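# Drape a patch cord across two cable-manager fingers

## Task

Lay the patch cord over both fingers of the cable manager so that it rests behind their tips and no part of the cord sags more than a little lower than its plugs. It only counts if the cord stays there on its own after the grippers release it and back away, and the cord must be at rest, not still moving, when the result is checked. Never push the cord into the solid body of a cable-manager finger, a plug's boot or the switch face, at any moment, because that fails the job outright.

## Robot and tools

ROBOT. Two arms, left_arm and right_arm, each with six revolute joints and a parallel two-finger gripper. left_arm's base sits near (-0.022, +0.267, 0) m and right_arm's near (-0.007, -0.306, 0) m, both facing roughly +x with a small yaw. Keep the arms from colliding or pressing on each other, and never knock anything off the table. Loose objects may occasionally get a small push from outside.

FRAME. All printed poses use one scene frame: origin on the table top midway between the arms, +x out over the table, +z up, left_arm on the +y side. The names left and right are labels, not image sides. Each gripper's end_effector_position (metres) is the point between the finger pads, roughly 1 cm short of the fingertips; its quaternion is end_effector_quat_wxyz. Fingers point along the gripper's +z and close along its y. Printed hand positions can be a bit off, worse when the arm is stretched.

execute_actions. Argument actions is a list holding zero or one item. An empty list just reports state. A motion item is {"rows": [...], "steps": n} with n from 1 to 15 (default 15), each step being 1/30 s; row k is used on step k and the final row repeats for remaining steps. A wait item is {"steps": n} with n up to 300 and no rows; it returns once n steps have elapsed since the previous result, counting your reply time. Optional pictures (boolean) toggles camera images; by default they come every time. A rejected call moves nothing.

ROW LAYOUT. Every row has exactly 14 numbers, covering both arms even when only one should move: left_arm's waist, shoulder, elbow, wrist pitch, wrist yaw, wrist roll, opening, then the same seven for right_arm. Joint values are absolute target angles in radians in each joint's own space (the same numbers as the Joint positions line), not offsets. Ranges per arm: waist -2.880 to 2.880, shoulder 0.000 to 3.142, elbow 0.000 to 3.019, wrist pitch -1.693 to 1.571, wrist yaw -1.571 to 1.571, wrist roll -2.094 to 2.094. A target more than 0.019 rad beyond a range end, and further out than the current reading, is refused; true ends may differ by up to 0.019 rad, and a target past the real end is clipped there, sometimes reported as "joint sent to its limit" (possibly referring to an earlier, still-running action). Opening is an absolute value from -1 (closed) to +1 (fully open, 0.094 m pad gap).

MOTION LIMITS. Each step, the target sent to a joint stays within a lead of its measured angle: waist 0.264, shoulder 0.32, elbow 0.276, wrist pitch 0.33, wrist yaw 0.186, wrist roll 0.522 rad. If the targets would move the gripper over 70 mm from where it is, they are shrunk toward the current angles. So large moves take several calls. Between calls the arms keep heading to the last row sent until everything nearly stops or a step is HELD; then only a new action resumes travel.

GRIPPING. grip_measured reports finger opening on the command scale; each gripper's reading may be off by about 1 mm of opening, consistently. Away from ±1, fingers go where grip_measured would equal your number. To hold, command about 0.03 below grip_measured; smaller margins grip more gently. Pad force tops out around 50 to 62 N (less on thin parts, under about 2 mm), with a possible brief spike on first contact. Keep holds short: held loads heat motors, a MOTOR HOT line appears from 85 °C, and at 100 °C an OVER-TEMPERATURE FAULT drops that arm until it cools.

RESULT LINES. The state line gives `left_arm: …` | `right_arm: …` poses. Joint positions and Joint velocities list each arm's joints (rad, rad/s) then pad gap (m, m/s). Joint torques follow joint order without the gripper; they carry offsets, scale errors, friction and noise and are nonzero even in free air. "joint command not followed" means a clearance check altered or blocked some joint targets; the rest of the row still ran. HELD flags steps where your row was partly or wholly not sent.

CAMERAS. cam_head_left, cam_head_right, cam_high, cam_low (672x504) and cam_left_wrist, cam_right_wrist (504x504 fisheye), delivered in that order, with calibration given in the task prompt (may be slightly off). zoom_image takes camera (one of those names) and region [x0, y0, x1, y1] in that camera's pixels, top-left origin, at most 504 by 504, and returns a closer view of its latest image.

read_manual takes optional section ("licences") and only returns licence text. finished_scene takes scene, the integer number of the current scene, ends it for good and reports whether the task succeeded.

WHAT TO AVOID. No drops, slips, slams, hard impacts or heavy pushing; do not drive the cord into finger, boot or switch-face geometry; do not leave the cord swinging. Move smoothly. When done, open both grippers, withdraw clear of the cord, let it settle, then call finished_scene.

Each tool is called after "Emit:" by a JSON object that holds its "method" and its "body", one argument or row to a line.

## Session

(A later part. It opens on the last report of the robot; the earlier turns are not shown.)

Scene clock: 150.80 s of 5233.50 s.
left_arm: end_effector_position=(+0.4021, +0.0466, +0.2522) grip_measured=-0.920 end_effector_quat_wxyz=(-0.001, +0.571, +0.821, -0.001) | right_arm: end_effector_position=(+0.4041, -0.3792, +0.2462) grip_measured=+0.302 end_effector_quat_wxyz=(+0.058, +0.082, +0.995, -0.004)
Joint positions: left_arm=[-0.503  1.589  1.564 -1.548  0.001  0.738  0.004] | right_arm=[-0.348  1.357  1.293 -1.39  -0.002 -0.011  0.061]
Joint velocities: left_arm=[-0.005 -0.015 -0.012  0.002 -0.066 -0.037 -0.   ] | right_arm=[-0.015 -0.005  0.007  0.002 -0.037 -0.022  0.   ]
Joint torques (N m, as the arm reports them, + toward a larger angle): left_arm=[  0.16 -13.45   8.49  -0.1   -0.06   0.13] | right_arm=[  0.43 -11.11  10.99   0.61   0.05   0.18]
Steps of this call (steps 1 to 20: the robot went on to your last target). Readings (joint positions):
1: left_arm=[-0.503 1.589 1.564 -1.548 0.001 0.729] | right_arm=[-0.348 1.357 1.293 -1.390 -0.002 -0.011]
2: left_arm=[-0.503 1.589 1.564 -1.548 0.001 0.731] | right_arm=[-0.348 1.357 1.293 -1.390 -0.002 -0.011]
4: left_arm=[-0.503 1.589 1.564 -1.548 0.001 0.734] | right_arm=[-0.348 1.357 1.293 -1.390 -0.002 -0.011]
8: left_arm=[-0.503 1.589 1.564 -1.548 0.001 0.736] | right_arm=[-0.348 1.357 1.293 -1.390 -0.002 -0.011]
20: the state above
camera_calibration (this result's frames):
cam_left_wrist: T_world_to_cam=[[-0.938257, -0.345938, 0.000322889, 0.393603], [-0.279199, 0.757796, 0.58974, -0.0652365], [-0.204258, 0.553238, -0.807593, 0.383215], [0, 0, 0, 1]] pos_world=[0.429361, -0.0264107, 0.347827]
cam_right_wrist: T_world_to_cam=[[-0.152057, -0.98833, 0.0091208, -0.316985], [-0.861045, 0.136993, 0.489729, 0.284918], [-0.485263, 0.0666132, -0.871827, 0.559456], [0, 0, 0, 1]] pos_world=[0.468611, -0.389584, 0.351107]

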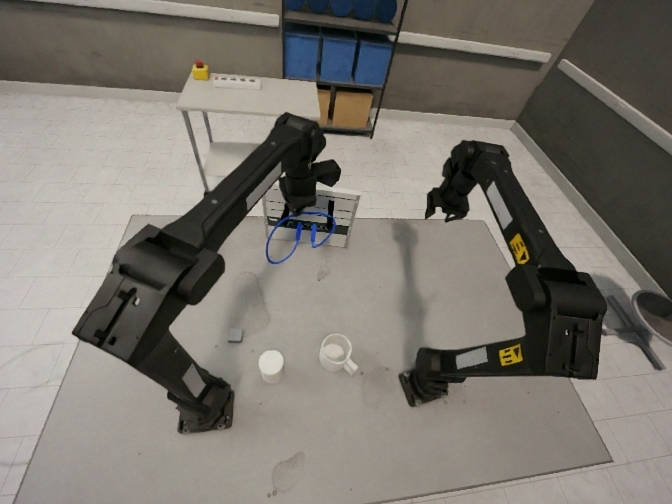

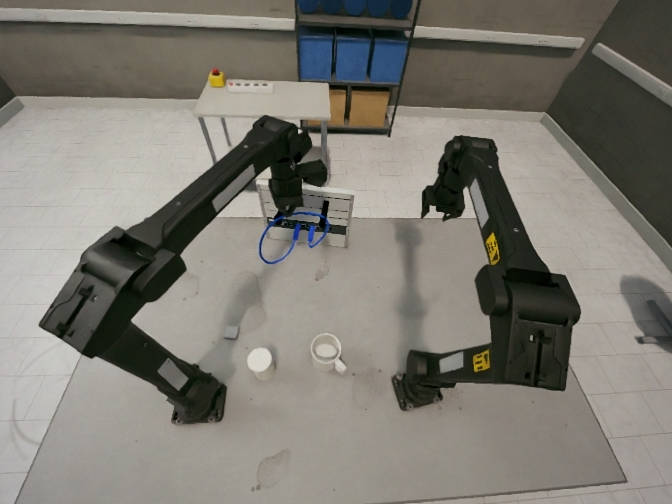

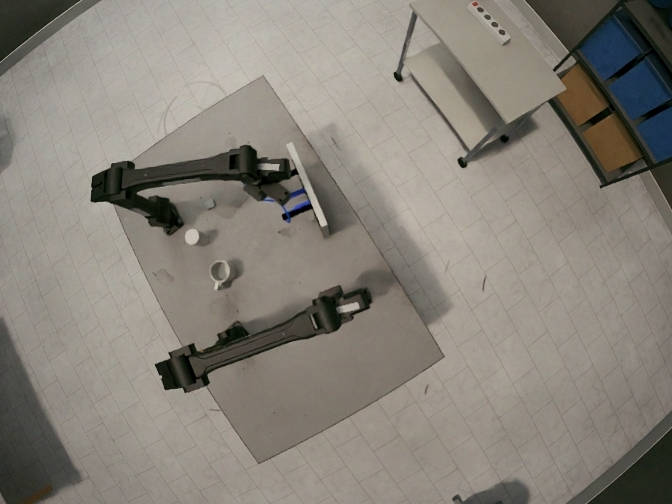

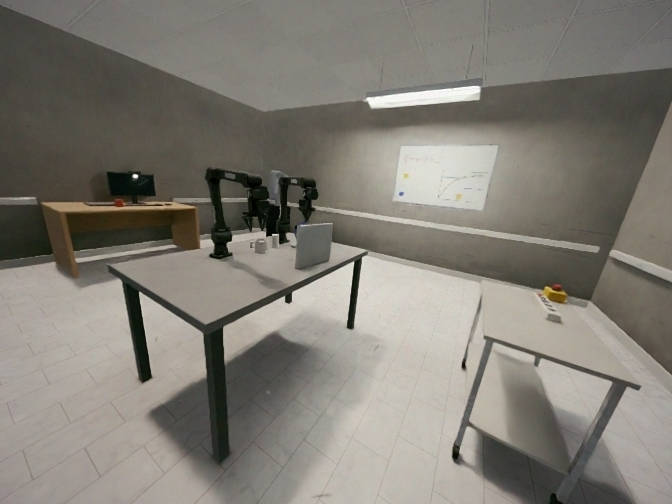

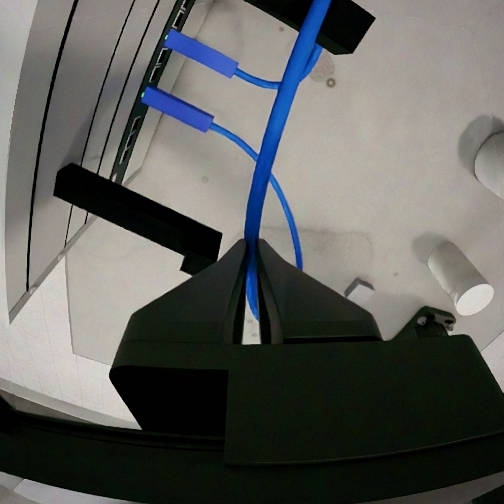

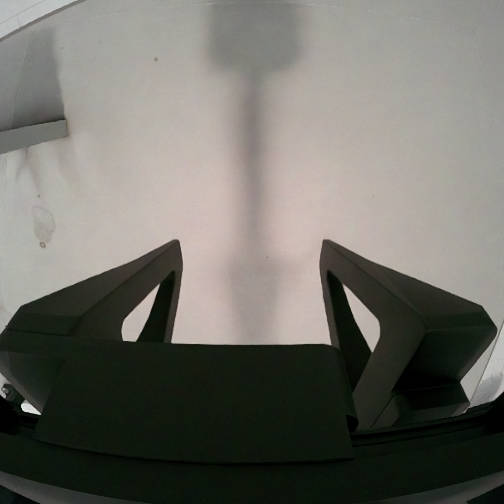

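Emit:
{"method": "execute_actions", "body": {
  "actions": [
    {"rows":[[-0.50,1.595,1.61,-1.555,0,0.8,-0.945,-0.35,1.35,1.3,-1.4,0,0,0.3],[-0.497,1.605,1.63,-1.558,0,0.85,-0.945,-0.35,1.35,1.3,-1.4,0,0,0.3],[-0.494,1.62,1.648,-1.56,0,0.9,-0.945,-0.35,1.35,1.3,-1.4,0,0,0.3],[-0.49,1.635,1.665,-1.563,0,0.95,-0.945,-0.35,1.35,1.3,-1.4,0,0,0.3],[-0.487,1.65,1.683,-1.566,0,1.0,-0.945,-0.35,1.35,1.3,-1.4,0,0,0.3],[-0.483,1.665,1.70,-1.57,0,1.05,-0.945,-0.35,1.35,1.3,-1.4,0,0,0.3],[-0.48,1.68,1.718,-1.573,0,1.1,-0.945,-0.35,1.35,1.3,-1.4,0,0,0.3],[-0.476,1.695,1.735,-1.576,0,1.15,-0.945,-0.35,1.35,1.3,-1.4,0,0,0.3],[-0.472,1.706,1.752,-1.58,0,1.2,-0.945,-0.35,1.35,1.3,-1.4,0,0,0.3],[-0.468,1.716,1.762,-1.583,0,1.25,-0.945,-0.35,1.35,1.3,-1.4,0,0,0.3],[-0.465,1.724,1.77,-1.585,0,1.29,-0.945,-0.35,1.35,1.3,-1.4,0,0,0.3]],"steps":15}
  ],
  "pictures": false
}}

Emit:
{"method": "execute_actions", "body": {
  "actions": [
    {"steps":25}
  ]
}}

Emit:
{"method": "zoom_image", "body": {
  "camera": "cam_head_right",
  "region": [220,130,390,300]
}}

Scene clock: 168.50 s of 5233.50 s.
left_arm: end_effector_position=(+0.4520, +0.0346, +0.2523) grip_measured=-0.920 end_effector_quat_wxyz=(+0.004, +0.738, +0.675, +0.001) | right_arm: end_effector_position=(+0.4041, -0.3792, +0.2462) grip_measured=+0.302 end_effector_quat_wxyz=(+0.058, +0.082, +0.995, -0.004)
Joint positions: left_arm=[-0.479  1.716  1.723 -1.57   0.001  1.204  0.004] | right_arm=[-0.348  1.357  1.293 -1.39  -0.002 -0.011  0.061]
Joint velocities: left_arm=[ 0.073  0.142 -0.027 -0.037  0.022  0.476 -0.001] | right_arm=[-0.015 -0.005  0.012 -0.007  0.095 -0.037 -0.001]
Joint torques (N m, as the arm reports them, + toward a larger angle): left_arm=[  0.85 -15.33  12.74   0.11  -0.03   0.11] | right_arm=[ -0.27 -11.57  10.75   0.52   0.03   0.19]
Steps of this call (steps 1 to 15: the robot went on to your last target; steps 16 to 516: nothing new was sent; steps 517 to 531: all 15 steps of this action). Readings (joint positions):
517: left_arm=[-0.503 1.589 1.564 -1.548 0.001 0.747] | right_arm=[-0.348 1.357 1.293 -1.390 -0.002 -0.011]
518: left_arm=[-0.503 1.590 1.565 -1.548 0.001 0.763] | right_arm=[-0.348 1.357 1.293 -1.390 -0.002 -0.011]
520: left_arm=[-0.503 1.598 1.582 -1.551 0.001 0.816] | right_arm=[-0.348 1.357 1.293 -1.390 -0.002 -0.011]
524: left_arm=[-0.501 1.645 1.661 -1.559 0.001 0.966] | right_arm=[-0.348 1.357 1.293 -1.390 -0.002 -0.011]
531: the state above

Scene clock: 169.33 s of 5233.50 s.
left_arm: end_effector_position=(+0.4528, +0.0364, +0.2492) grip_measured=-0.920 end_effector_quat_wxyz=(-0.000, +0.761, +0.649, -0.001) | right_arm: end_effector_position=(+0.4041, -0.3792, +0.2462) grip_measured=+0.302 end_effector_quat_wxyz=(+0.058, +0.082, +0.995, -0.004)
Joint positions: left_arm=[-0.476  1.722  1.723 -1.573  0.001  1.278  0.004] | right_arm=[-0.348  1.357  1.293 -1.39  -0.002 -0.011  0.061]
Joint velocities: left_arm=[ 0.005 -0.005  0.012 -0.007 -0.007  0.037  0.001] | right_arm=[-0.005 -0.005 -0.017  0.002 -0.037  0.037 -0.   ]
Joint torques (N m, as the arm reports them, + toward a larger angle): left_arm=[  0.85 -14.45  12.69  -0.17  -0.04   0.12] | right_arm=[ -0.35 -11.43  11.03   0.41   0.06   0.16]
Steps of this call (steps 1 to 25: the robot went on to your last target). Readings (joint positions):
1: left_arm=[-0.477 1.719 1.723 -1.571 0.001 1.219] | right_arm=[-0.348 1.357 1.293 -1.390 -0.002 -0.011]
2: left_arm=[-0.476 1.721 1.723 -1.571 0.001 1.231] | right_arm=[-0.348 1.357 1.293 -1.390 -0.002 -0.011]
4: left_arm=[-0.476 1.722 1.723 -1.572 0.001 1.248] | right_arm=[-0.348 1.357 1.293 -1.390 -0.002 -0.011]
8: left_arm=[-0.476 1.722 1.723 -1.573 0.001 1.266] | right_arm=[-0.348 1.357 1.293 -1.390 -0.002 -0.011]
25: the state above
camera_calibration (this result's frames):
cam_left_wrist: T_world_to_cam=[[-0.987372, 0.158411, -0.00139849, 0.441949], [0.127323, 0.798793, 0.587978, -0.226779], [0.0942591, 0.580376, -0.808875, 0.261018], [0, 0, 0, 1]] pos_world=[0.440639, -0.0403485, 0.34509]
cam_right_wrist: T_world_to_cam=[[-0.152057, -0.98833, 0.0091208, -0.316985], [-0.861045, 0.136993, 0.489729, 0.284918], [-0.485263, 0.0666132, -0.871827, 0.559456], [0, 0, 0, 1]] pos_world=[0.468611, -0.389584, 0.351107]

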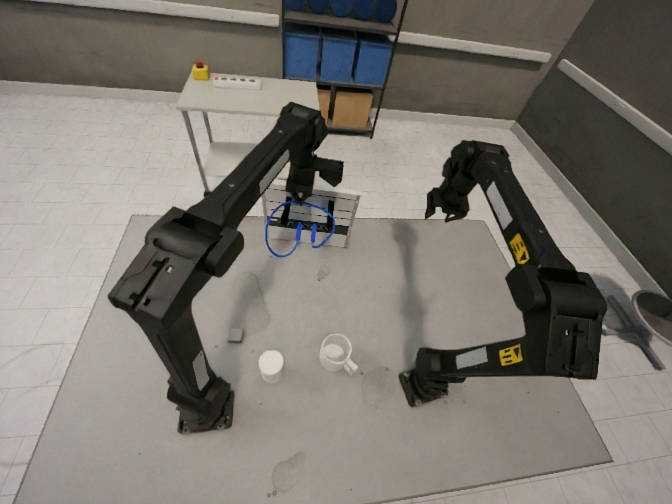

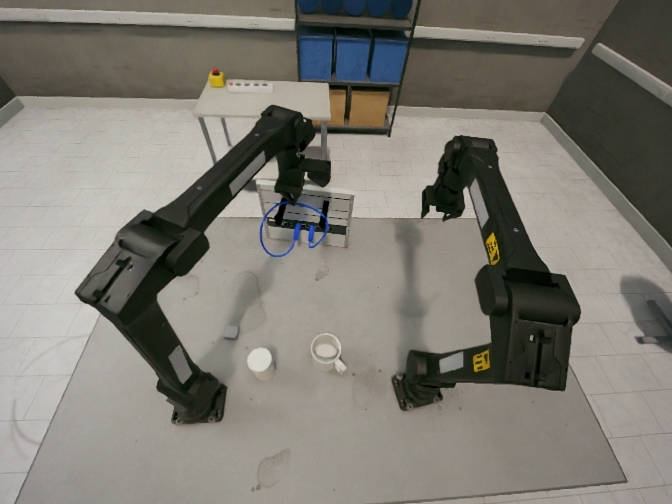

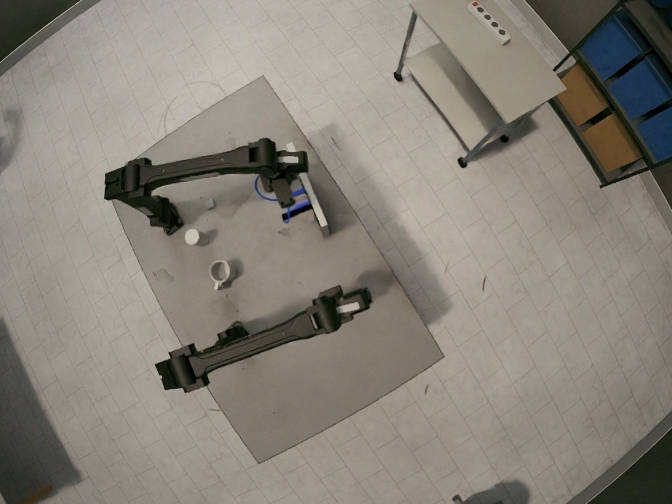

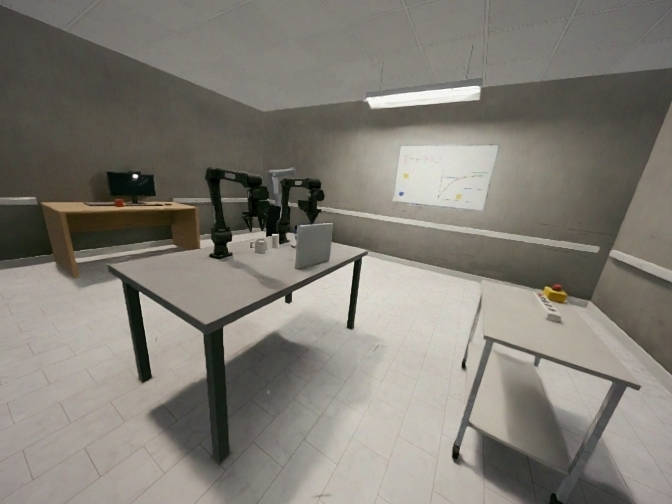

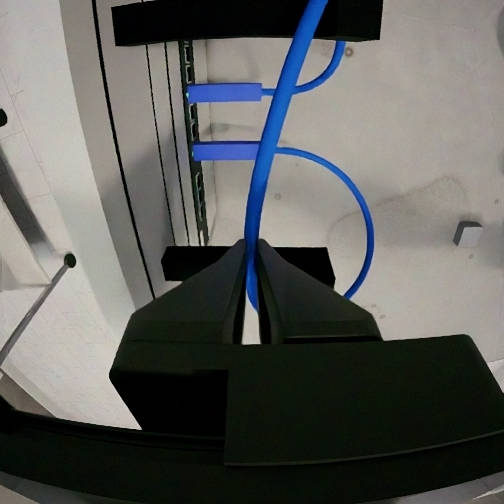

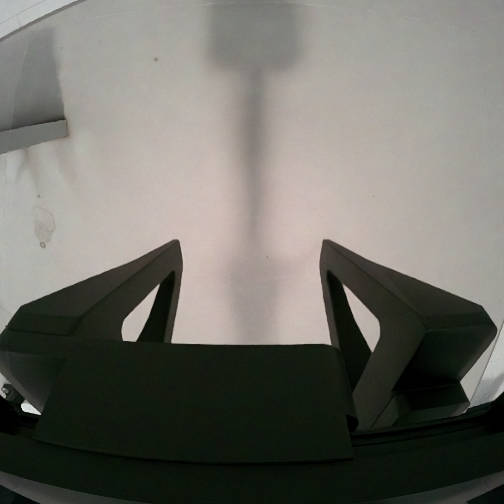

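Region (220, 130, 390, 300) of cam_head_right's 672x504 image, scaled by 2.965, with more detail than that image has.

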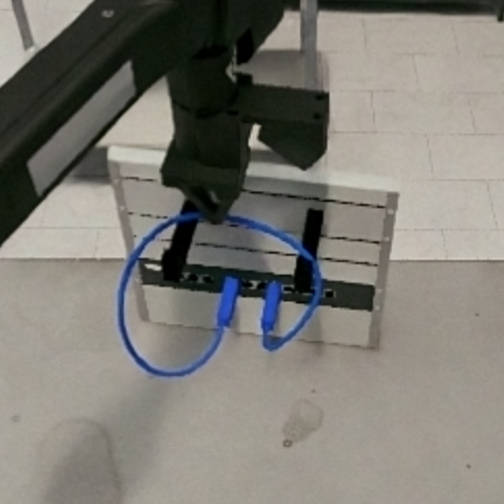

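Emit:
{"method": "execute_actions", "body": {
  "actions": [
    {"rows":[[-0.485,1.735,1.778,-1.575,0,1.25,-0.945,-0.35,1.35,1.3,-1.4,0,0,0.3],[-0.495,1.745,1.786,-1.572,0,1.22,-0.945,-0.35,1.35,1.3,-1.4,0,0,0.3],[-0.505,1.755,1.794,-1.57,0,1.19,-0.945,-0.35,1.35,1.3,-1.4,0,0,0.3],[-0.515,1.765,1.802,-1.567,0,1.16,-0.945,-0.35,1.35,1.3,-1.4,0,0,0.3],[-0.525,1.775,1.81,-1.564,0,1.13,-0.945,-0.35,1.35,1.3,-1.4,0,0,0.3],[-0.535,1.785,1.82,-1.56,0,1.1,-0.945,-0.35,1.35,1.3,-1.4,0,0,0.3],[-0.545,1.795,1.83,-1.557,0,1.07,-0.945,-0.35,1.35,1.3,-1.4,0,0,0.3],[-0.555,1.802,1.84,-1.555,0,1.05,-0.945,-0.35,1.35,1.3,-1.4,0,0,0.3],[-0.56,1.808,1.847,-1.553,0,1.03,-0.945,-0.35,1.35,1.3,-1.4,0,0,0.3]],"steps":15}
  ],
  "pictures": false
}}

Emit:
{"method": "execute_actions", "body": {
  "actions": [
    {"steps":25}
  ]
}}

Emit:
{"method": "zoom_image", "body": {
  "camera": "cam_head_left",
  "region": [220,130,390,300]
}}

Scene clock: 188.07 s of 5233.50 s.
left_arm: end_effector_position=(+0.4559, -0.0193, +0.2366) grip_measured=-0.920 end_effector_quat_wxyz=(+0.001, +0.719, +0.695, -0.000) | right_arm: end_effector_position=(+0.4041, -0.3792, +0.2462) grip_measured=+0.302 end_effector_quat_wxyz=(+0.058, +0.082, +0.995, -0.004)
Joint positions: left_arm=[-0.563  1.801  1.799 -1.566  0.001  1.066  0.004] | right_arm=[-0.348  1.357  1.293 -1.39  -0.002 -0.011  0.061]
Joint velocities: left_arm=[-0.054  0.034 -0.012  0.007  0.051 -0.154 -0.   ] | right_arm=[-0.005  0.015 -0.007 -0.007 -0.022 -0.007 -0.001]
Joint torques (N m, as the arm reports them, + toward a larger angle): left_arm=[  0.21 -15.36  12.83   0.82  -0.05  -0.07] | right_arm=[  0.7  -11.84  10.79   0.69   0.03   0.15]
Steps of this call (steps 1 to 15: the robot went on to your last target; steps 16 to 90: nothing new was sent; then 15.23 s passed at rest; steps 91 to 105: all 15 steps of this action). Readings (joint positions):
91: left_arm=[-0.476 1.722 1.723 -1.573 0.001 1.275] | right_arm=[-0.348 1.357 1.293 -1.390 -0.002 -0.011]
92: left_arm=[-0.476 1.723 1.725 -1.573 0.001 1.268] | right_arm=[-0.348 1.357 1.293 -1.390 -0.002 -0.011]
94: left_arm=[-0.480 1.729 1.736 -1.573 0.001 1.240] | right_arm=[-0.348 1.357 1.293 -1.390 -0.002 -0.011]
98: left_arm=[-0.508 1.761 1.778 -1.572 0.001 1.154] | right_arm=[-0.348 1.357 1.293 -1.390 -0.002 -0.011]
105: the state above

Scene clock: 188.90 s of 5233.50 s.
left_arm: end_effector_position=(+0.4558, -0.0195, +0.2362) grip_measured=-0.920 end_effector_quat_wxyz=(+0.001, +0.711, +0.703, -0.001) | right_arm: end_effector_position=(+0.4041, -0.3792, +0.2462) grip_measured=+0.302 end_effector_quat_wxyz=(+0.058, +0.082, +0.995, -0.004)
Joint positions: left_arm=[-0.564  1.802  1.799 -1.566  0.001  1.043  0.004] | right_arm=[-0.348  1.357  1.293 -1.39  -0.002 -0.011  0.061]
Joint velocities: left_arm=[-0.005  0.005  0.007 -0.017  0.037  0.037 -0.001] | right_arm=[-0.005 -0.015 -0.007 -0.007 -0.037  0.022 -0.   ]
Joint torques (N m, as the arm reports them, + toward a larger angle): left_arm=[  0.08 -15.42  12.83   0.82  -0.05  -0.08] | right_arm=[  1.19 -12.01  10.82   0.37   0.06   0.14]
Steps of this call (steps 1 to 25: the robot went on to your last target). Readings (joint positions):
1: left_arm=[-0.564 1.802 1.799 -1.566 0.001 1.061] | right_arm=[-0.348 1.357 1.293 -1.390 -0.002 -0.011]
2: left_arm=[-0.564 1.802 1.799 -1.566 0.001 1.057] | right_arm=[-0.348 1.357 1.293 -1.390 -0.002 -0.011]
4: left_arm=[-0.564 1.802 1.799 -1.566 0.001 1.052] | right_arm=[-0.348 1.357 1.293 -1.390 -0.002 -0.011]
8: left_arm=[-0.564 1.802 1.799 -1.566 0.001 1.046] | right_arm=[-0.348 1.357 1.293 -1.390 -0.002 -0.011]
25: the state above
camera_calibration (this result's frames):
cam_left_wrist: T_world_to_cam=[[-0.999921, 0.0122107, -0.00313551, 0.457018], [0.00804172, 0.809336, 0.587291, -0.120096], [0.0097089, 0.58722, -0.809369, 0.32146], [0, 0, 0, 1]] pos_world=[0.454826, -0.0971501, 0.332145]
cam_right_wrist: T_world_to_cam=[[-0.152057, -0.98833, 0.0091208, -0.316985], [-0.861045, 0.136993, 0.489729, 0.284918], [-0.485263, 0.0666132, -0.871827, 0.559456], [0, 0, 0, 1]] pos_world=[0.468611, -0.389584, 0.351107]

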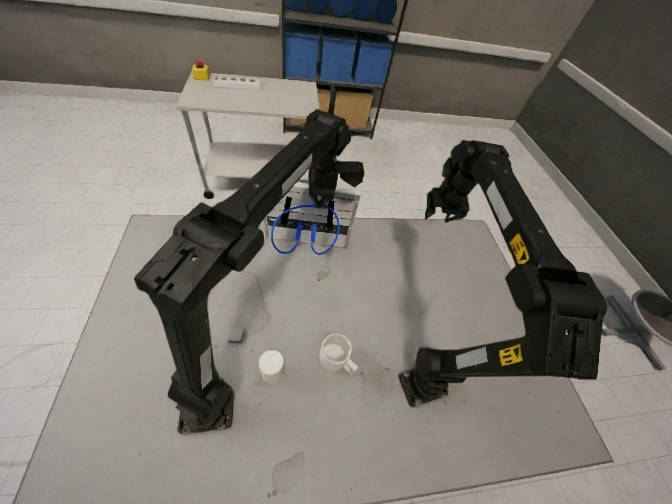

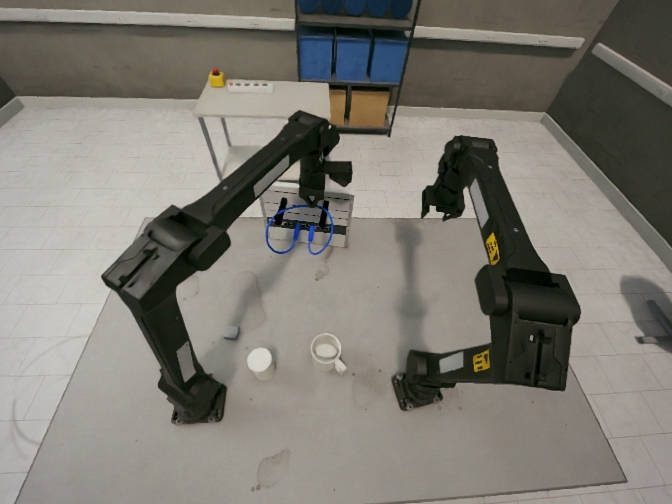

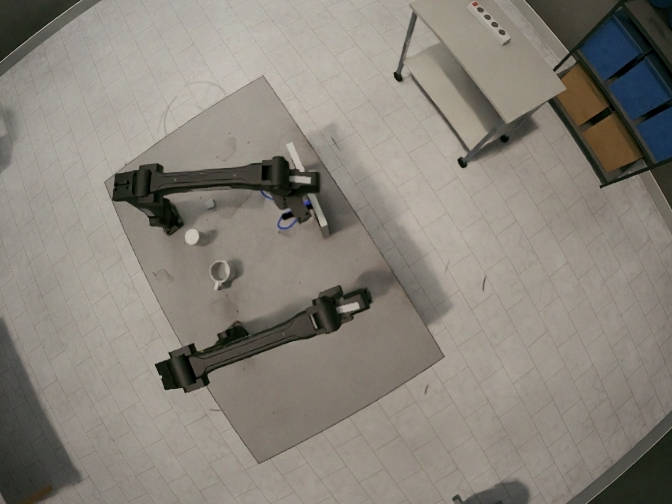

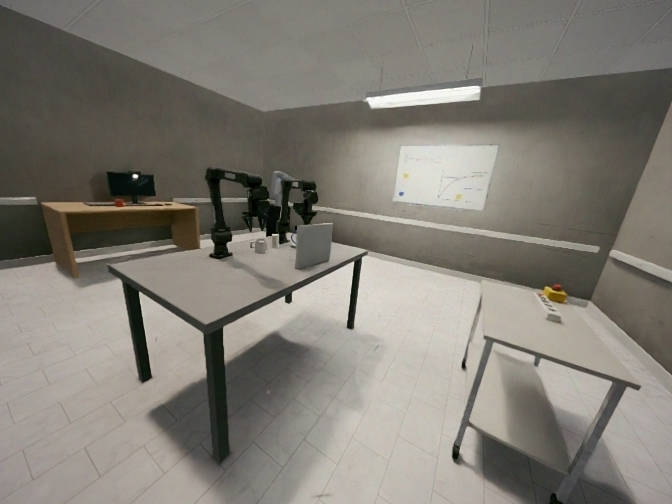

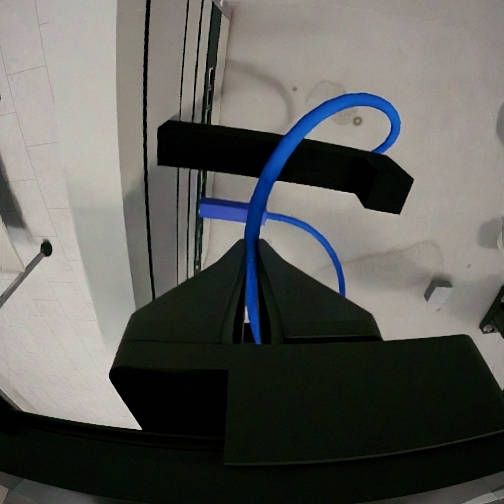

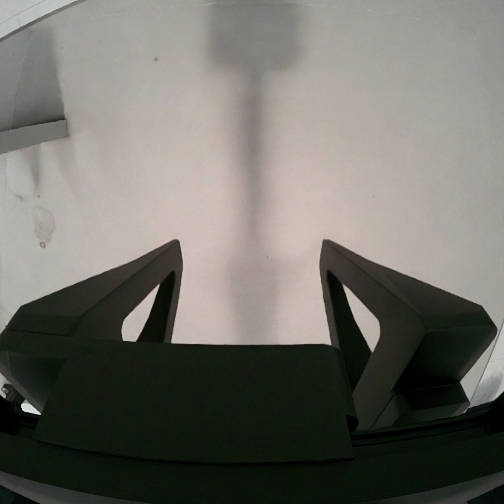

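Region (220, 130, 390, 300) of cam_head_left's 672x504 image, scaled by 2.965, with more detail than that image has.

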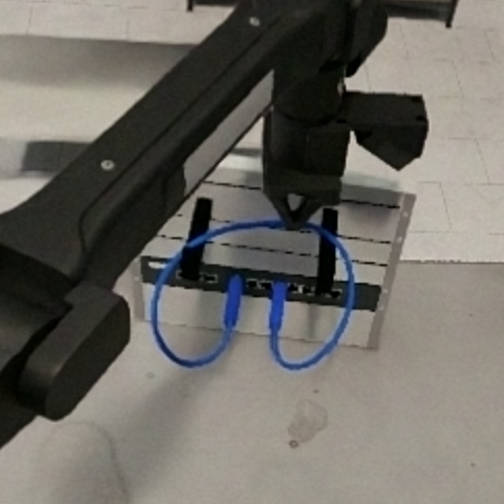

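Symmetric. Release and retreat.

Emit:
{"method": "execute_actions", "body": {
  "actions": [
    {"rows":[[-0.56,1.808,1.847,-1.553,0,1.03,-0.8,-0.35,1.35,1.3,-1.4,0,0,0.3],[-0.56,1.808,1.847,-1.553,0,1.03,-0.8,-0.35,1.35,1.3,-1.4,0,0,0.3],[-0.56,1.808,1.847,-1.553,0,1.03,-0.8,-0.35,1.35,1.3,-1.4,0,0,0.3],[-0.56,1.808,1.847,-1.553,0,1.03,-0.8,-0.35,1.35,1.3,-1.4,0,0,0.3],[-0.56,1.808,1.847,-1.553,0,1.03,-0.8,-0.35,1.35,1.3,-1.4,0,0,0.3],[-0.56,1.808,1.847,-1.553,0,1.03,-0.3,-0.35,1.35,1.3,-1.4,0,0,0.3]],"steps":15}
  ],
  "pictures": false
}}

Emit:
{"method": "execute_actions", "body": {
  "actions": [
    {"rows":[[-0.56,1.78,1.86,-1.58,0,1.03,-0.3,-0.35,1.35,1.3,-1.4,0,0,0.3],[-0.56,1.76,1.87,-1.6,0,1.03,-0.3,-0.35,1.35,1.3,-1.4,0,0,0.3],[-0.56,1.74,1.88,-1.62,0,1.03,-0.3,-0.35,1.35,1.3,-1.4,0,0,0.3],[-0.56,1.72,1.89,-1.64,0,1.03,-0.3,-0.35,1.35,1.3,-1.4,0,0,0.3],[-0.56,1.70,1.9,-1.66,0,1.03,-0.3,-0.35,1.35,1.3,-1.4,0,0,0.3]],"steps":15}
  ],
  "pictures": false
}}

Emit:
{"method": "execute_actions", "body": {
  "actions": [
    {"rows":[[-0.4,1.6,1.7,-1.6,0,1.03,-0.3,-0.35,1.35,1.3,-1.4,0,0,0.3],[-0.4,1.6,1.7,-1.6,0,1.03,-0.3,-0.35,1.35,1.3,-1.4,0,0,0.3],[-0.4,1.6,1.7,-1.6,0,1.03,-0.3,-0.35,1.35,1.3,-1.4,0,0,0.3],[-0.4,1.6,1.7,-1.6,0,1.03,-0.3,-0.35,1.35,1.3,-1.4,0,0,0.3],[-0.25,1.5,1.55,-1.52,0,1.03,-0.3,-0.35,1.35,1.3,-1.4,0,0,0.3],[-0.25,1.5,1.55,-1.52,0,1.03,-0.3,-0.35,1.35,1.3,-1.4,0,0,0.3],[-0.25,1.5,1.55,-1.52,0,1.03,-0.3,-0.35,1.35,1.3,-1.4,0,0,0.3],[-0.25,1.5,1.55,-1.52,0,1.03,-0.3,-0.35,1.35,1.3,-1.4,0,0,0.3],[-0.1,1.4,1.4,-1.45,0,1.03,-0.3,-0.35,1.35,1.3,-1.4,0,0,0.3]],"steps":15}
  ],
  "pictures": false
}}

Emit:
{"method": "execute_actions", "body": {
  "actions": [
    {"steps":120}
  ]
}}

Emit:
{"method": "zoom_image", "body": {
  "camera": "cam_head_right",
  "region": [240,160,370,290]
}}

Emit:
{"method": "zoom_image", "body": {
  "camera": "cam_low",
  "region": [260,200,350,290]
}}

Scene clock: 210.80 s of 5233.50 s.
left_arm: end_effector_position=(+0.4558, -0.0195, +0.2362) grip_measured=-0.302 end_effector_quat_wxyz=(+0.001, +0.711, +0.704, -0.001) | right_arm: end_effector_position=(+0.4041, -0.3792, +0.2462) grip_measured=+0.302 end_effector_quat_wxyz=(+0.058, +0.082, +0.995, -0.004)
Joint positions: left_arm=[-0.564  1.802  1.799 -1.566  0.001  1.042  0.033] | right_arm=[-0.348  1.357  1.293 -1.39  -0.002 -0.011  0.061]
Joint velocities: left_arm=[-0.005 -0.005 -0.007 -0.007  0.037  0.022  0.   ] | right_arm=[-0.005  0.005 -0.012  0.012 -0.066 -0.051 -0.   ]
Joint torques (N m, as the arm reports them, + toward a larger angle): left_arm=[  0.46 -15.82  12.84   0.83  -0.05  -0.08] | right_arm=[  0.43 -11.44  11.01   0.42   0.07   0.12]
Steps of this call (steps 1 to 15: the robot went on to your last target; steps 16 to 190: nothing new was sent; then 15.07 s passed at rest; steps 191 to 205: all 15 steps of this action). Readings (joint positions):
191: left_arm=[-0.564 1.802 1.799 -1.566 0.001 1.042] | right_arm=[-0.348 1.357 1.293 -1.390 -0.002 -0.011]
192: left_arm=[-0.564 1.802 1.799 -1.566 0.001 1.042] | right_arm=[-0.348 1.357 1.293 -1.390 -0.002 -0.011]
194: left_arm=[-0.564 1.802 1.799 -1.566 0.001 1.042] | right_arm=[-0.348 1.357 1.293 -1.390 -0.002 -0.011]
198: left_arm=[-0.564 1.802 1.799 -1.566 0.001 1.042] | right_arm=[-0.348 1.357 1.293 -1.390 -0.002 -0.011]
205: the state above

Scene clock: 211.30 s of 5233.50 s.
left_arm: end_effector_position=(+0.4349, -0.0070, +0.3276) grip_measured=-0.302 end_effector_quat_wxyz=(+0.055, +0.710, +0.702, +0.013) | right_arm: end_effector_position=(+0.4041, -0.3792, +0.2462) grip_measured=+0.302 end_effector_quat_wxyz=(+0.058, +0.082, +0.995, -0.004)
Joint positions: left_arm=[-0.564  1.678  1.867 -1.646  0.001  1.042  0.033] | right_arm=[-0.348  1.357  1.293 -1.39  -0.002 -0.011  0.061]
Joint velocities: left_arm=[-0.005 -0.073  0.027 -0.022  0.007 -0.037 -0.   ] | right_arm=[ 0.005 -0.005  0.017 -0.007  0.022  0.007 -0.   ]
Joint torques (N m, as the arm reports them, + toward a larger angle): left_arm=[  0.03 -11.95  11.42   0.1   -0.04  -0.07] | right_arm=[  0.17 -11.13  10.83   0.41   0.07   0.14]
Steps of this call (steps 1 to 15: all 15 steps of this action). Readings (joint positions):
1: left_arm=[-0.564 1.802 1.799 -1.566 0.001 1.042] | right_arm=[-0.348 1.357 1.293 -1.390 -0.002 -0.011]
2: left_arm=[-0.564 1.801 1.802 -1.571 0.001 1.042] | right_arm=[-0.348 1.357 1.293 -1.390 -0.002 -0.011]
4: left_arm=[-0.564 1.792 1.808 -1.594 0.001 1.042] | right_arm=[-0.348 1.357 1.293 -1.390 -0.002 -0.011]
8: left_arm=[-0.564 1.745 1.826 -1.637 0.001 1.042] | right_arm=[-0.348 1.357 1.293 -1.390 -0.002 -0.011]
15: the state above

Scene clock: 211.80 s of 5233.50 s.
left_arm: end_effector_position=(+0.4090, +0.2529, +0.2622) grip_measured=-0.302 end_effector_quat_wxyz=(+0.031, +0.511, +0.859, +0.019) | right_arm: end_effector_position=(+0.4041, -0.3792, +0.2462) grip_measured=+0.302 end_effector_quat_wxyz=(+0.058, +0.082, +0.995, -0.004)
Joint positions: left_arm=[-0.058  1.418  1.398 -1.478 -0.004  1.04   0.033] | right_arm=[-0.348  1.357  1.293 -1.39  -0.002 -0.011  0.061]
Joint velocities: left_arm=[ 0.366 -0.288 -0.012  0.042 -0.007  0.022 -0.001] | right_arm=[ 0.005 -0.005  0.017 -0.017  0.022 -0.022 -0.001]
Joint torques (N m, as the arm reports them, + toward a larger angle): left_arm=[ -4.77 -11.47   9.48   1.2    0.17  -0.06] | right_arm=[  0.21 -11.84  10.71   0.45   0.05   0.15]
Steps of this call (steps 1 to 15: all 15 steps of this action). Readings (joint positions):
1: left_arm=[-0.557 1.666 1.848 -1.635 0.004 1.042] | right_arm=[-0.348 1.357 1.293 -1.390 -0.002 -0.011]
2: left_arm=[-0.545 1.647 1.808 -1.623 0.004 1.042] | right_arm=[-0.348 1.357 1.293 -1.390 -0.002 -0.011]
4: left_arm=[-0.498 1.616 1.739 -1.622 0.004 1.042] | right_arm=[-0.348 1.357 1.293 -1.390 -0.002 -0.011]
8: left_arm=[-0.344 1.554 1.600 -1.562 0.004 1.042] | right_arm=[-0.348 1.357 1.293 -1.390 -0.002 -0.011]
15: the state above

Scene clock: 215.80 s of 5233.50 s.
left_arm: end_effector_position=(+0.4076, +0.2371, +0.2726) grip_measured=-0.302 end_effector_quat_wxyz=(+0.048, +0.526, +0.849, +0.026) | right_arm: end_effector_position=(+0.4041, -0.3792, +0.2462) grip_measured=+0.302 end_effector_quat_wxyz=(+0.058, +0.082, +0.995, -0.004)
Joint positions: left_arm=[-0.094  1.393  1.398 -1.466 -0.002  1.04   0.033] | right_arm=[-0.348  1.357  1.293 -1.39  -0.002 -0.011  0.061]
Joint velocities: left_arm=[ 0.005  0.005  0.012  0.002 -0.007  0.081  0.   ] | right_arm=[ 0.024 -0.015  0.002 -0.002 -0.022 -0.022  0.001]
Joint torques (N m, as the arm reports them, + toward a larger angle): left_arm=[-0.86 -9.96  9.28  1.14  0.08 -0.06] | right_arm=[  0.06 -10.74  11.03   0.37   0.02   0.13]
Steps of this call (steps 1 to 30: the robot went on to your last target; steps 31 to 110: nothing new was sent; then 0.33 s passed at rest). Readings (joint positions):
1: left_arm=[-0.052 1.410 1.398 -1.475 -0.004 1.040] | right_arm=[-0.348 1.357 1.293 -1.390 -0.002 -0.011]
2: left_arm=[-0.054 1.402 1.398 -1.471 -0.004 1.040] | right_arm=[-0.348 1.357 1.293 -1.390 -0.002 -0.011]
4: left_arm=[-0.068 1.394 1.398 -1.468 -0.004 1.040] | right_arm=[-0.348 1.357 1.293 -1.390 -0.002 -0.011]
8: left_arm=[-0.093 1.393 1.398 -1.466 -0.002 1.040] | right_arm=[-0.348 1.357 1.293 -1.390 -0.002 -0.011]
110: the state above
All arms were judged still, so your last target was given up. Only a new action makes them travel on or press farther. Fingers that are still opening or closing keep moving.
camera_calibration (this result's frames):
cam_left_wrist: T_world_to_cam=[[-0.890523, -0.444371, -0.097483, 0.495214], [-0.421943, 0.726638, 0.542181, -0.141585], [-0.170095, 0.523957, -0.834588, 0.295873], [0, 0, 0, 1]] pos_world=[0.431585, 0.167915, 0.371971]
cam_right_wrist: T_world_to_cam=[[-0.152057, -0.98833, 0.0091208, -0.316985], [-0.861045, 0.136993, 0.489729, 0.284918], [-0.485263, 0.0666132, -0.871827, 0.559456], [0, 0, 0, 1]] pos_world=[0.468611, -0.389584, 0.351107]

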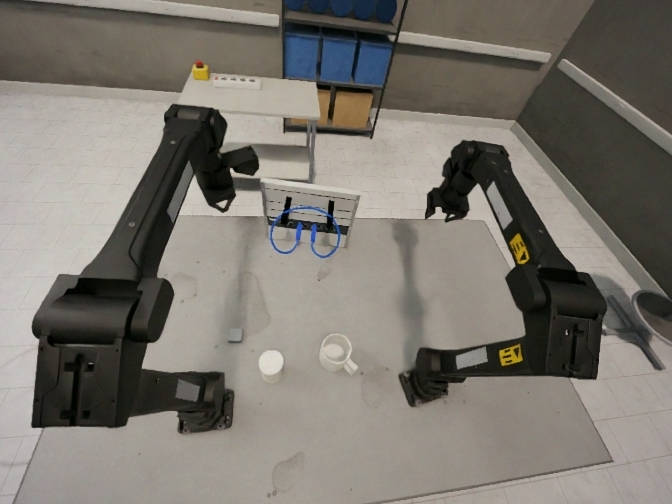

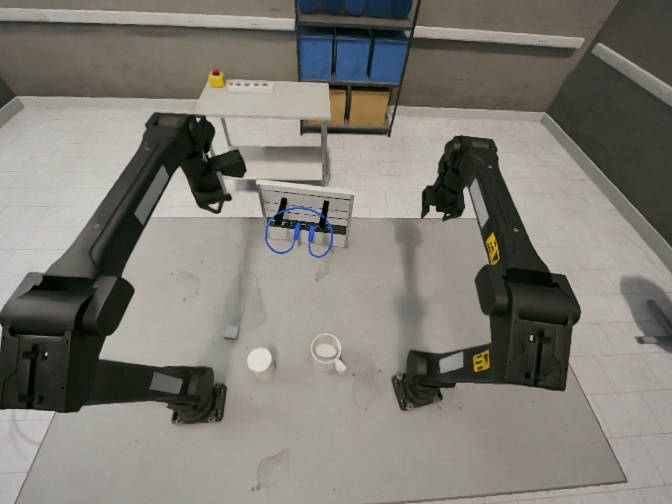

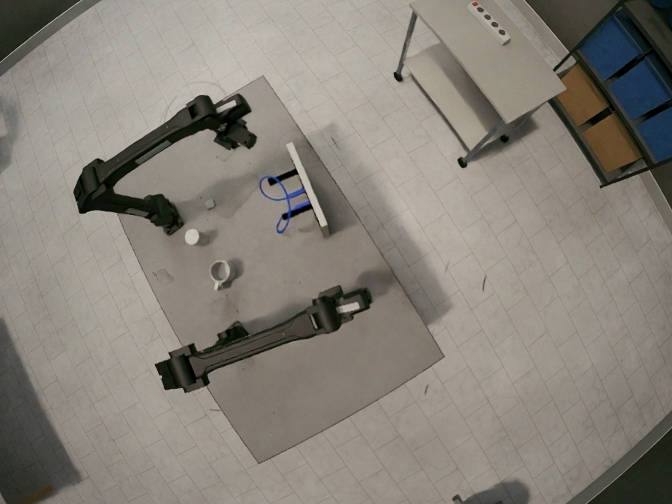

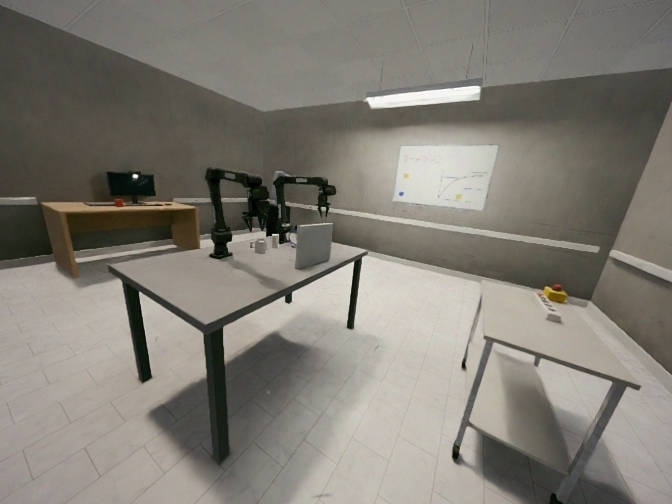

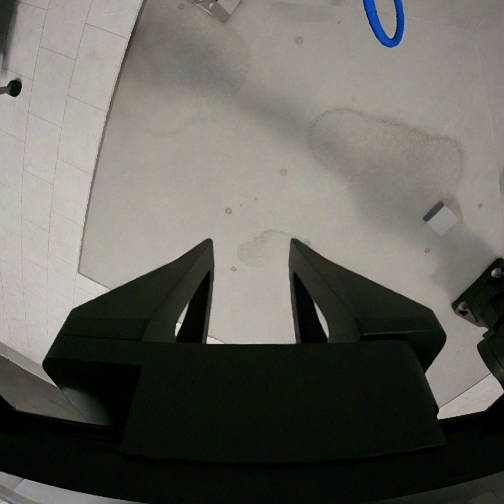

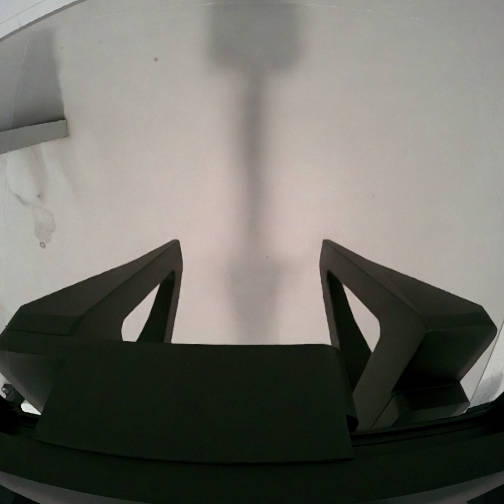

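Region (240, 160, 370, 290) of cam_head_right's 672x504 image, scaled by 3.877, with more detail than that image has.

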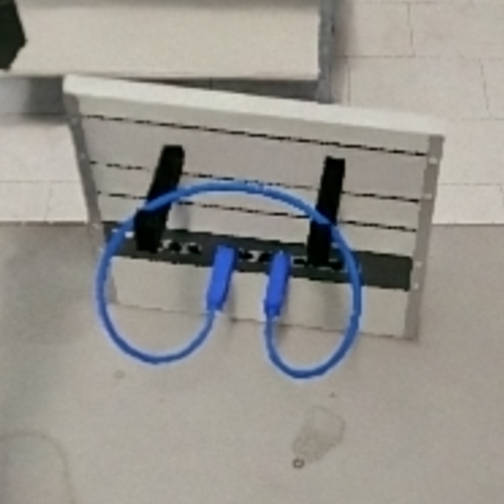

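Region (260, 200, 350, 290) of cam_low's 672x504 image, scaled by 5.600, with more detail than that image has.

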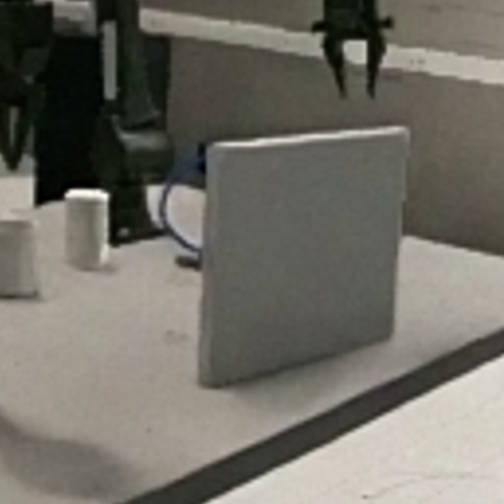

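Emit:
{"method": "execute_actions", "body": {
  "actions": [
    {"steps":60}
  ]
}}

Emit:
{"method": "zoom_image", "body": {
  "camera": "cam_head_right",
  "region": [240,160,370,290]
}}

Emit:
{"method": "zoom_image", "body": {
  "camera": "cam_high",
  "region": [240,140,350,250]
}}

Scene clock: 225.50 s of 5233.50 s.
left_arm: end_effector_position=(+0.4076, +0.2371, +0.2726) grip_measured=-0.302 end_effector_quat_wxyz=(+0.048, +0.526, +0.849, +0.026) | right_arm: end_effector_position=(+0.4041, -0.3792, +0.2462) grip_measured=+0.302 end_effector_quat_wxyz=(+0.058, +0.082, +0.995, -0.004)
Joint positions: left_arm=[-0.094  1.393  1.398 -1.466 -0.002  1.04   0.033] | right_arm=[-0.348  1.357  1.293 -1.39  -0.002 -0.011  0.061]
Joint velocities: left_arm=[ 0.005 -0.005 -0.012 -0.002 -0.037  0.007  0.   ] | right_arm=[-0.005 -0.005 -0.007 -0.007 -0.007 -0.022 -0.   ]
Joint torques (N m, as the arm reports them, + toward a larger angle): left_arm=[-0.74 -9.71  9.31  1.1   0.08 -0.06] | right_arm=[  0.4  -11.83  10.78   0.46   0.05   0.16]
Steps of this call (steps 1 to 90: nothing new was sent; then 6.70 s passed at rest). Readings (joint positions):
1: left_arm=[-0.094 1.393 1.398 -1.466 -0.002 1.040] | right_arm=[-0.348 1.357 1.293 -1.390 -0.002 -0.011]
2: left_arm=[-0.094 1.393 1.398 -1.466 -0.002 1.040] | right_arm=[-0.348 1.357 1.293 -1.390 -0.002 -0.011]
4: left_arm=[-0.094 1.393 1.398 -1.466 -0.002 1.040] | right_arm=[-0.348 1.357 1.293 -1.390 -0.002 -0.011]
8: left_arm=[-0.094 1.393 1.398 -1.466 -0.002 1.040] | right_arm=[-0.348 1.357 1.293 -1.390 -0.002 -0.011]
90: the state above
camera_calibration (this result's frames):
cam_left_wrist: T_world_to_cam=[[-0.890523, -0.444371, -0.097483, 0.495214], [-0.421943, 0.726638, 0.542181, -0.141585], [-0.170095, 0.523957, -0.834588, 0.295873], [0, 0, 0, 1]] pos_world=[0.431585, 0.167915, 0.371971]
cam_right_wrist: T_world_to_cam=[[-0.152057, -0.98833, 0.0091208, -0.316985], [-0.861045, 0.136993, 0.489729, 0.284918], [-0.485263, 0.0666132, -0.871827, 0.559456], [0, 0, 0, 1]] pos_world=[0.468611, -0.389584, 0.351107]

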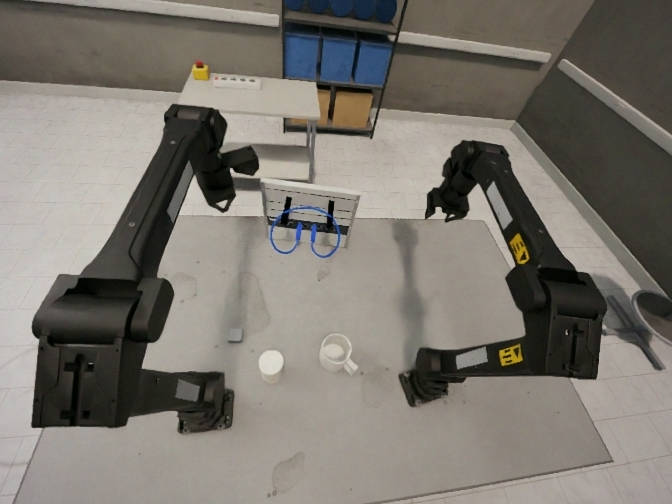

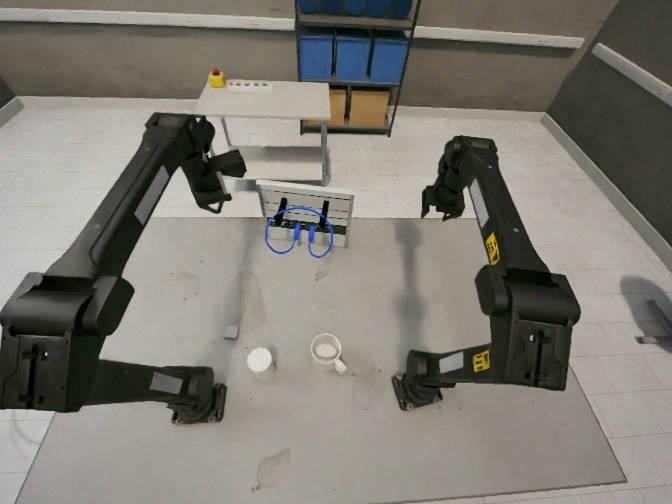

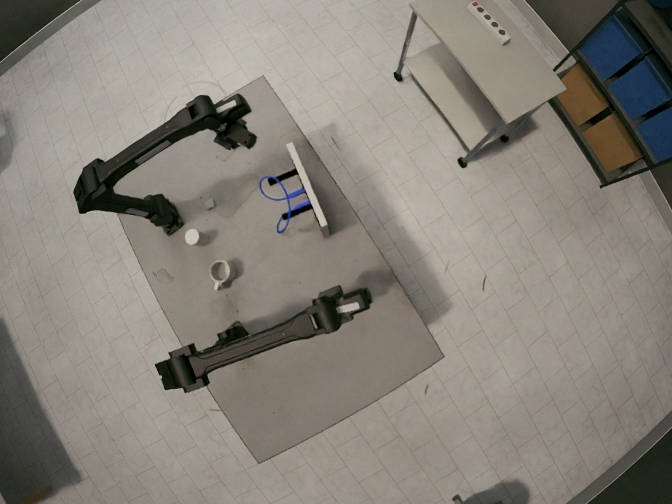

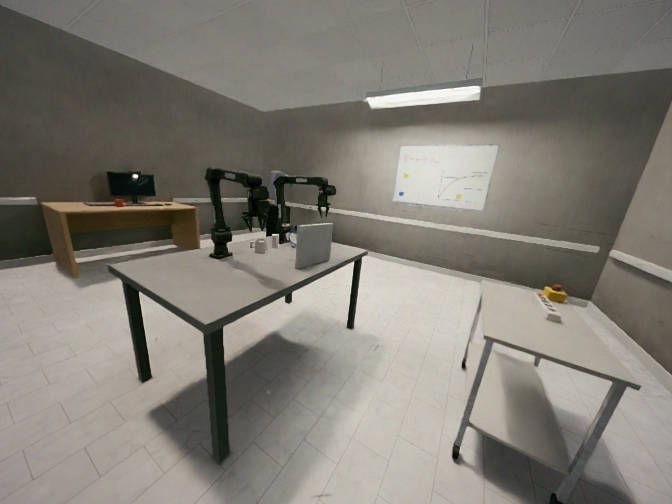

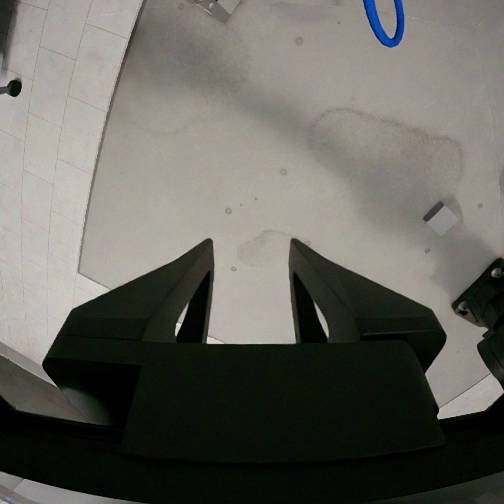

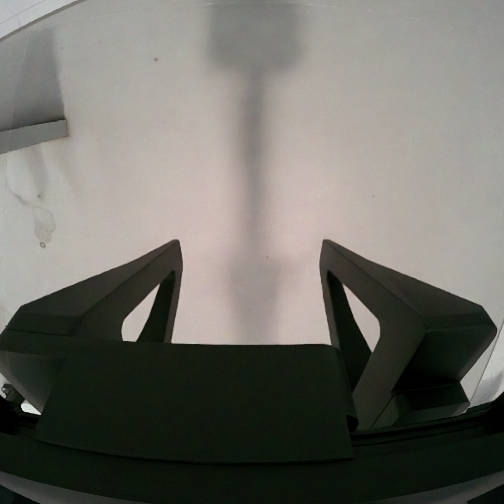

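Region (240, 160, 370, 290) of cam_head_right's 672x504 image, scaled by 3.877, with more detail than that image has.

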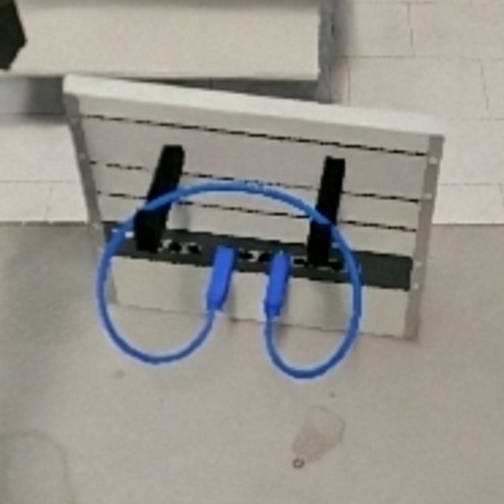

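Region (240, 140, 350, 250) of cam_high's 672x504 image, scaled by 4.582, with more detail than that image has.

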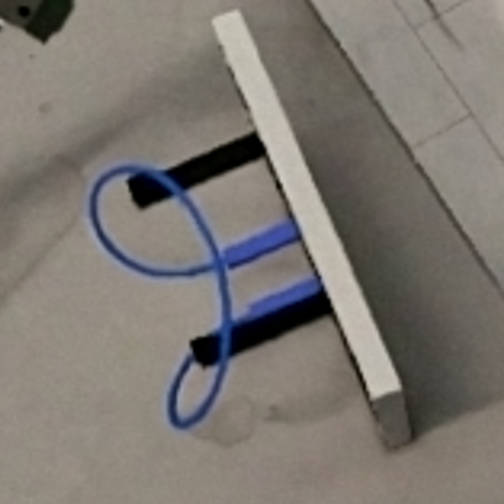

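Emit:
{"method": "finished_scene", "body": {
  "scene": 2
}}

The scene is finished: the task was done.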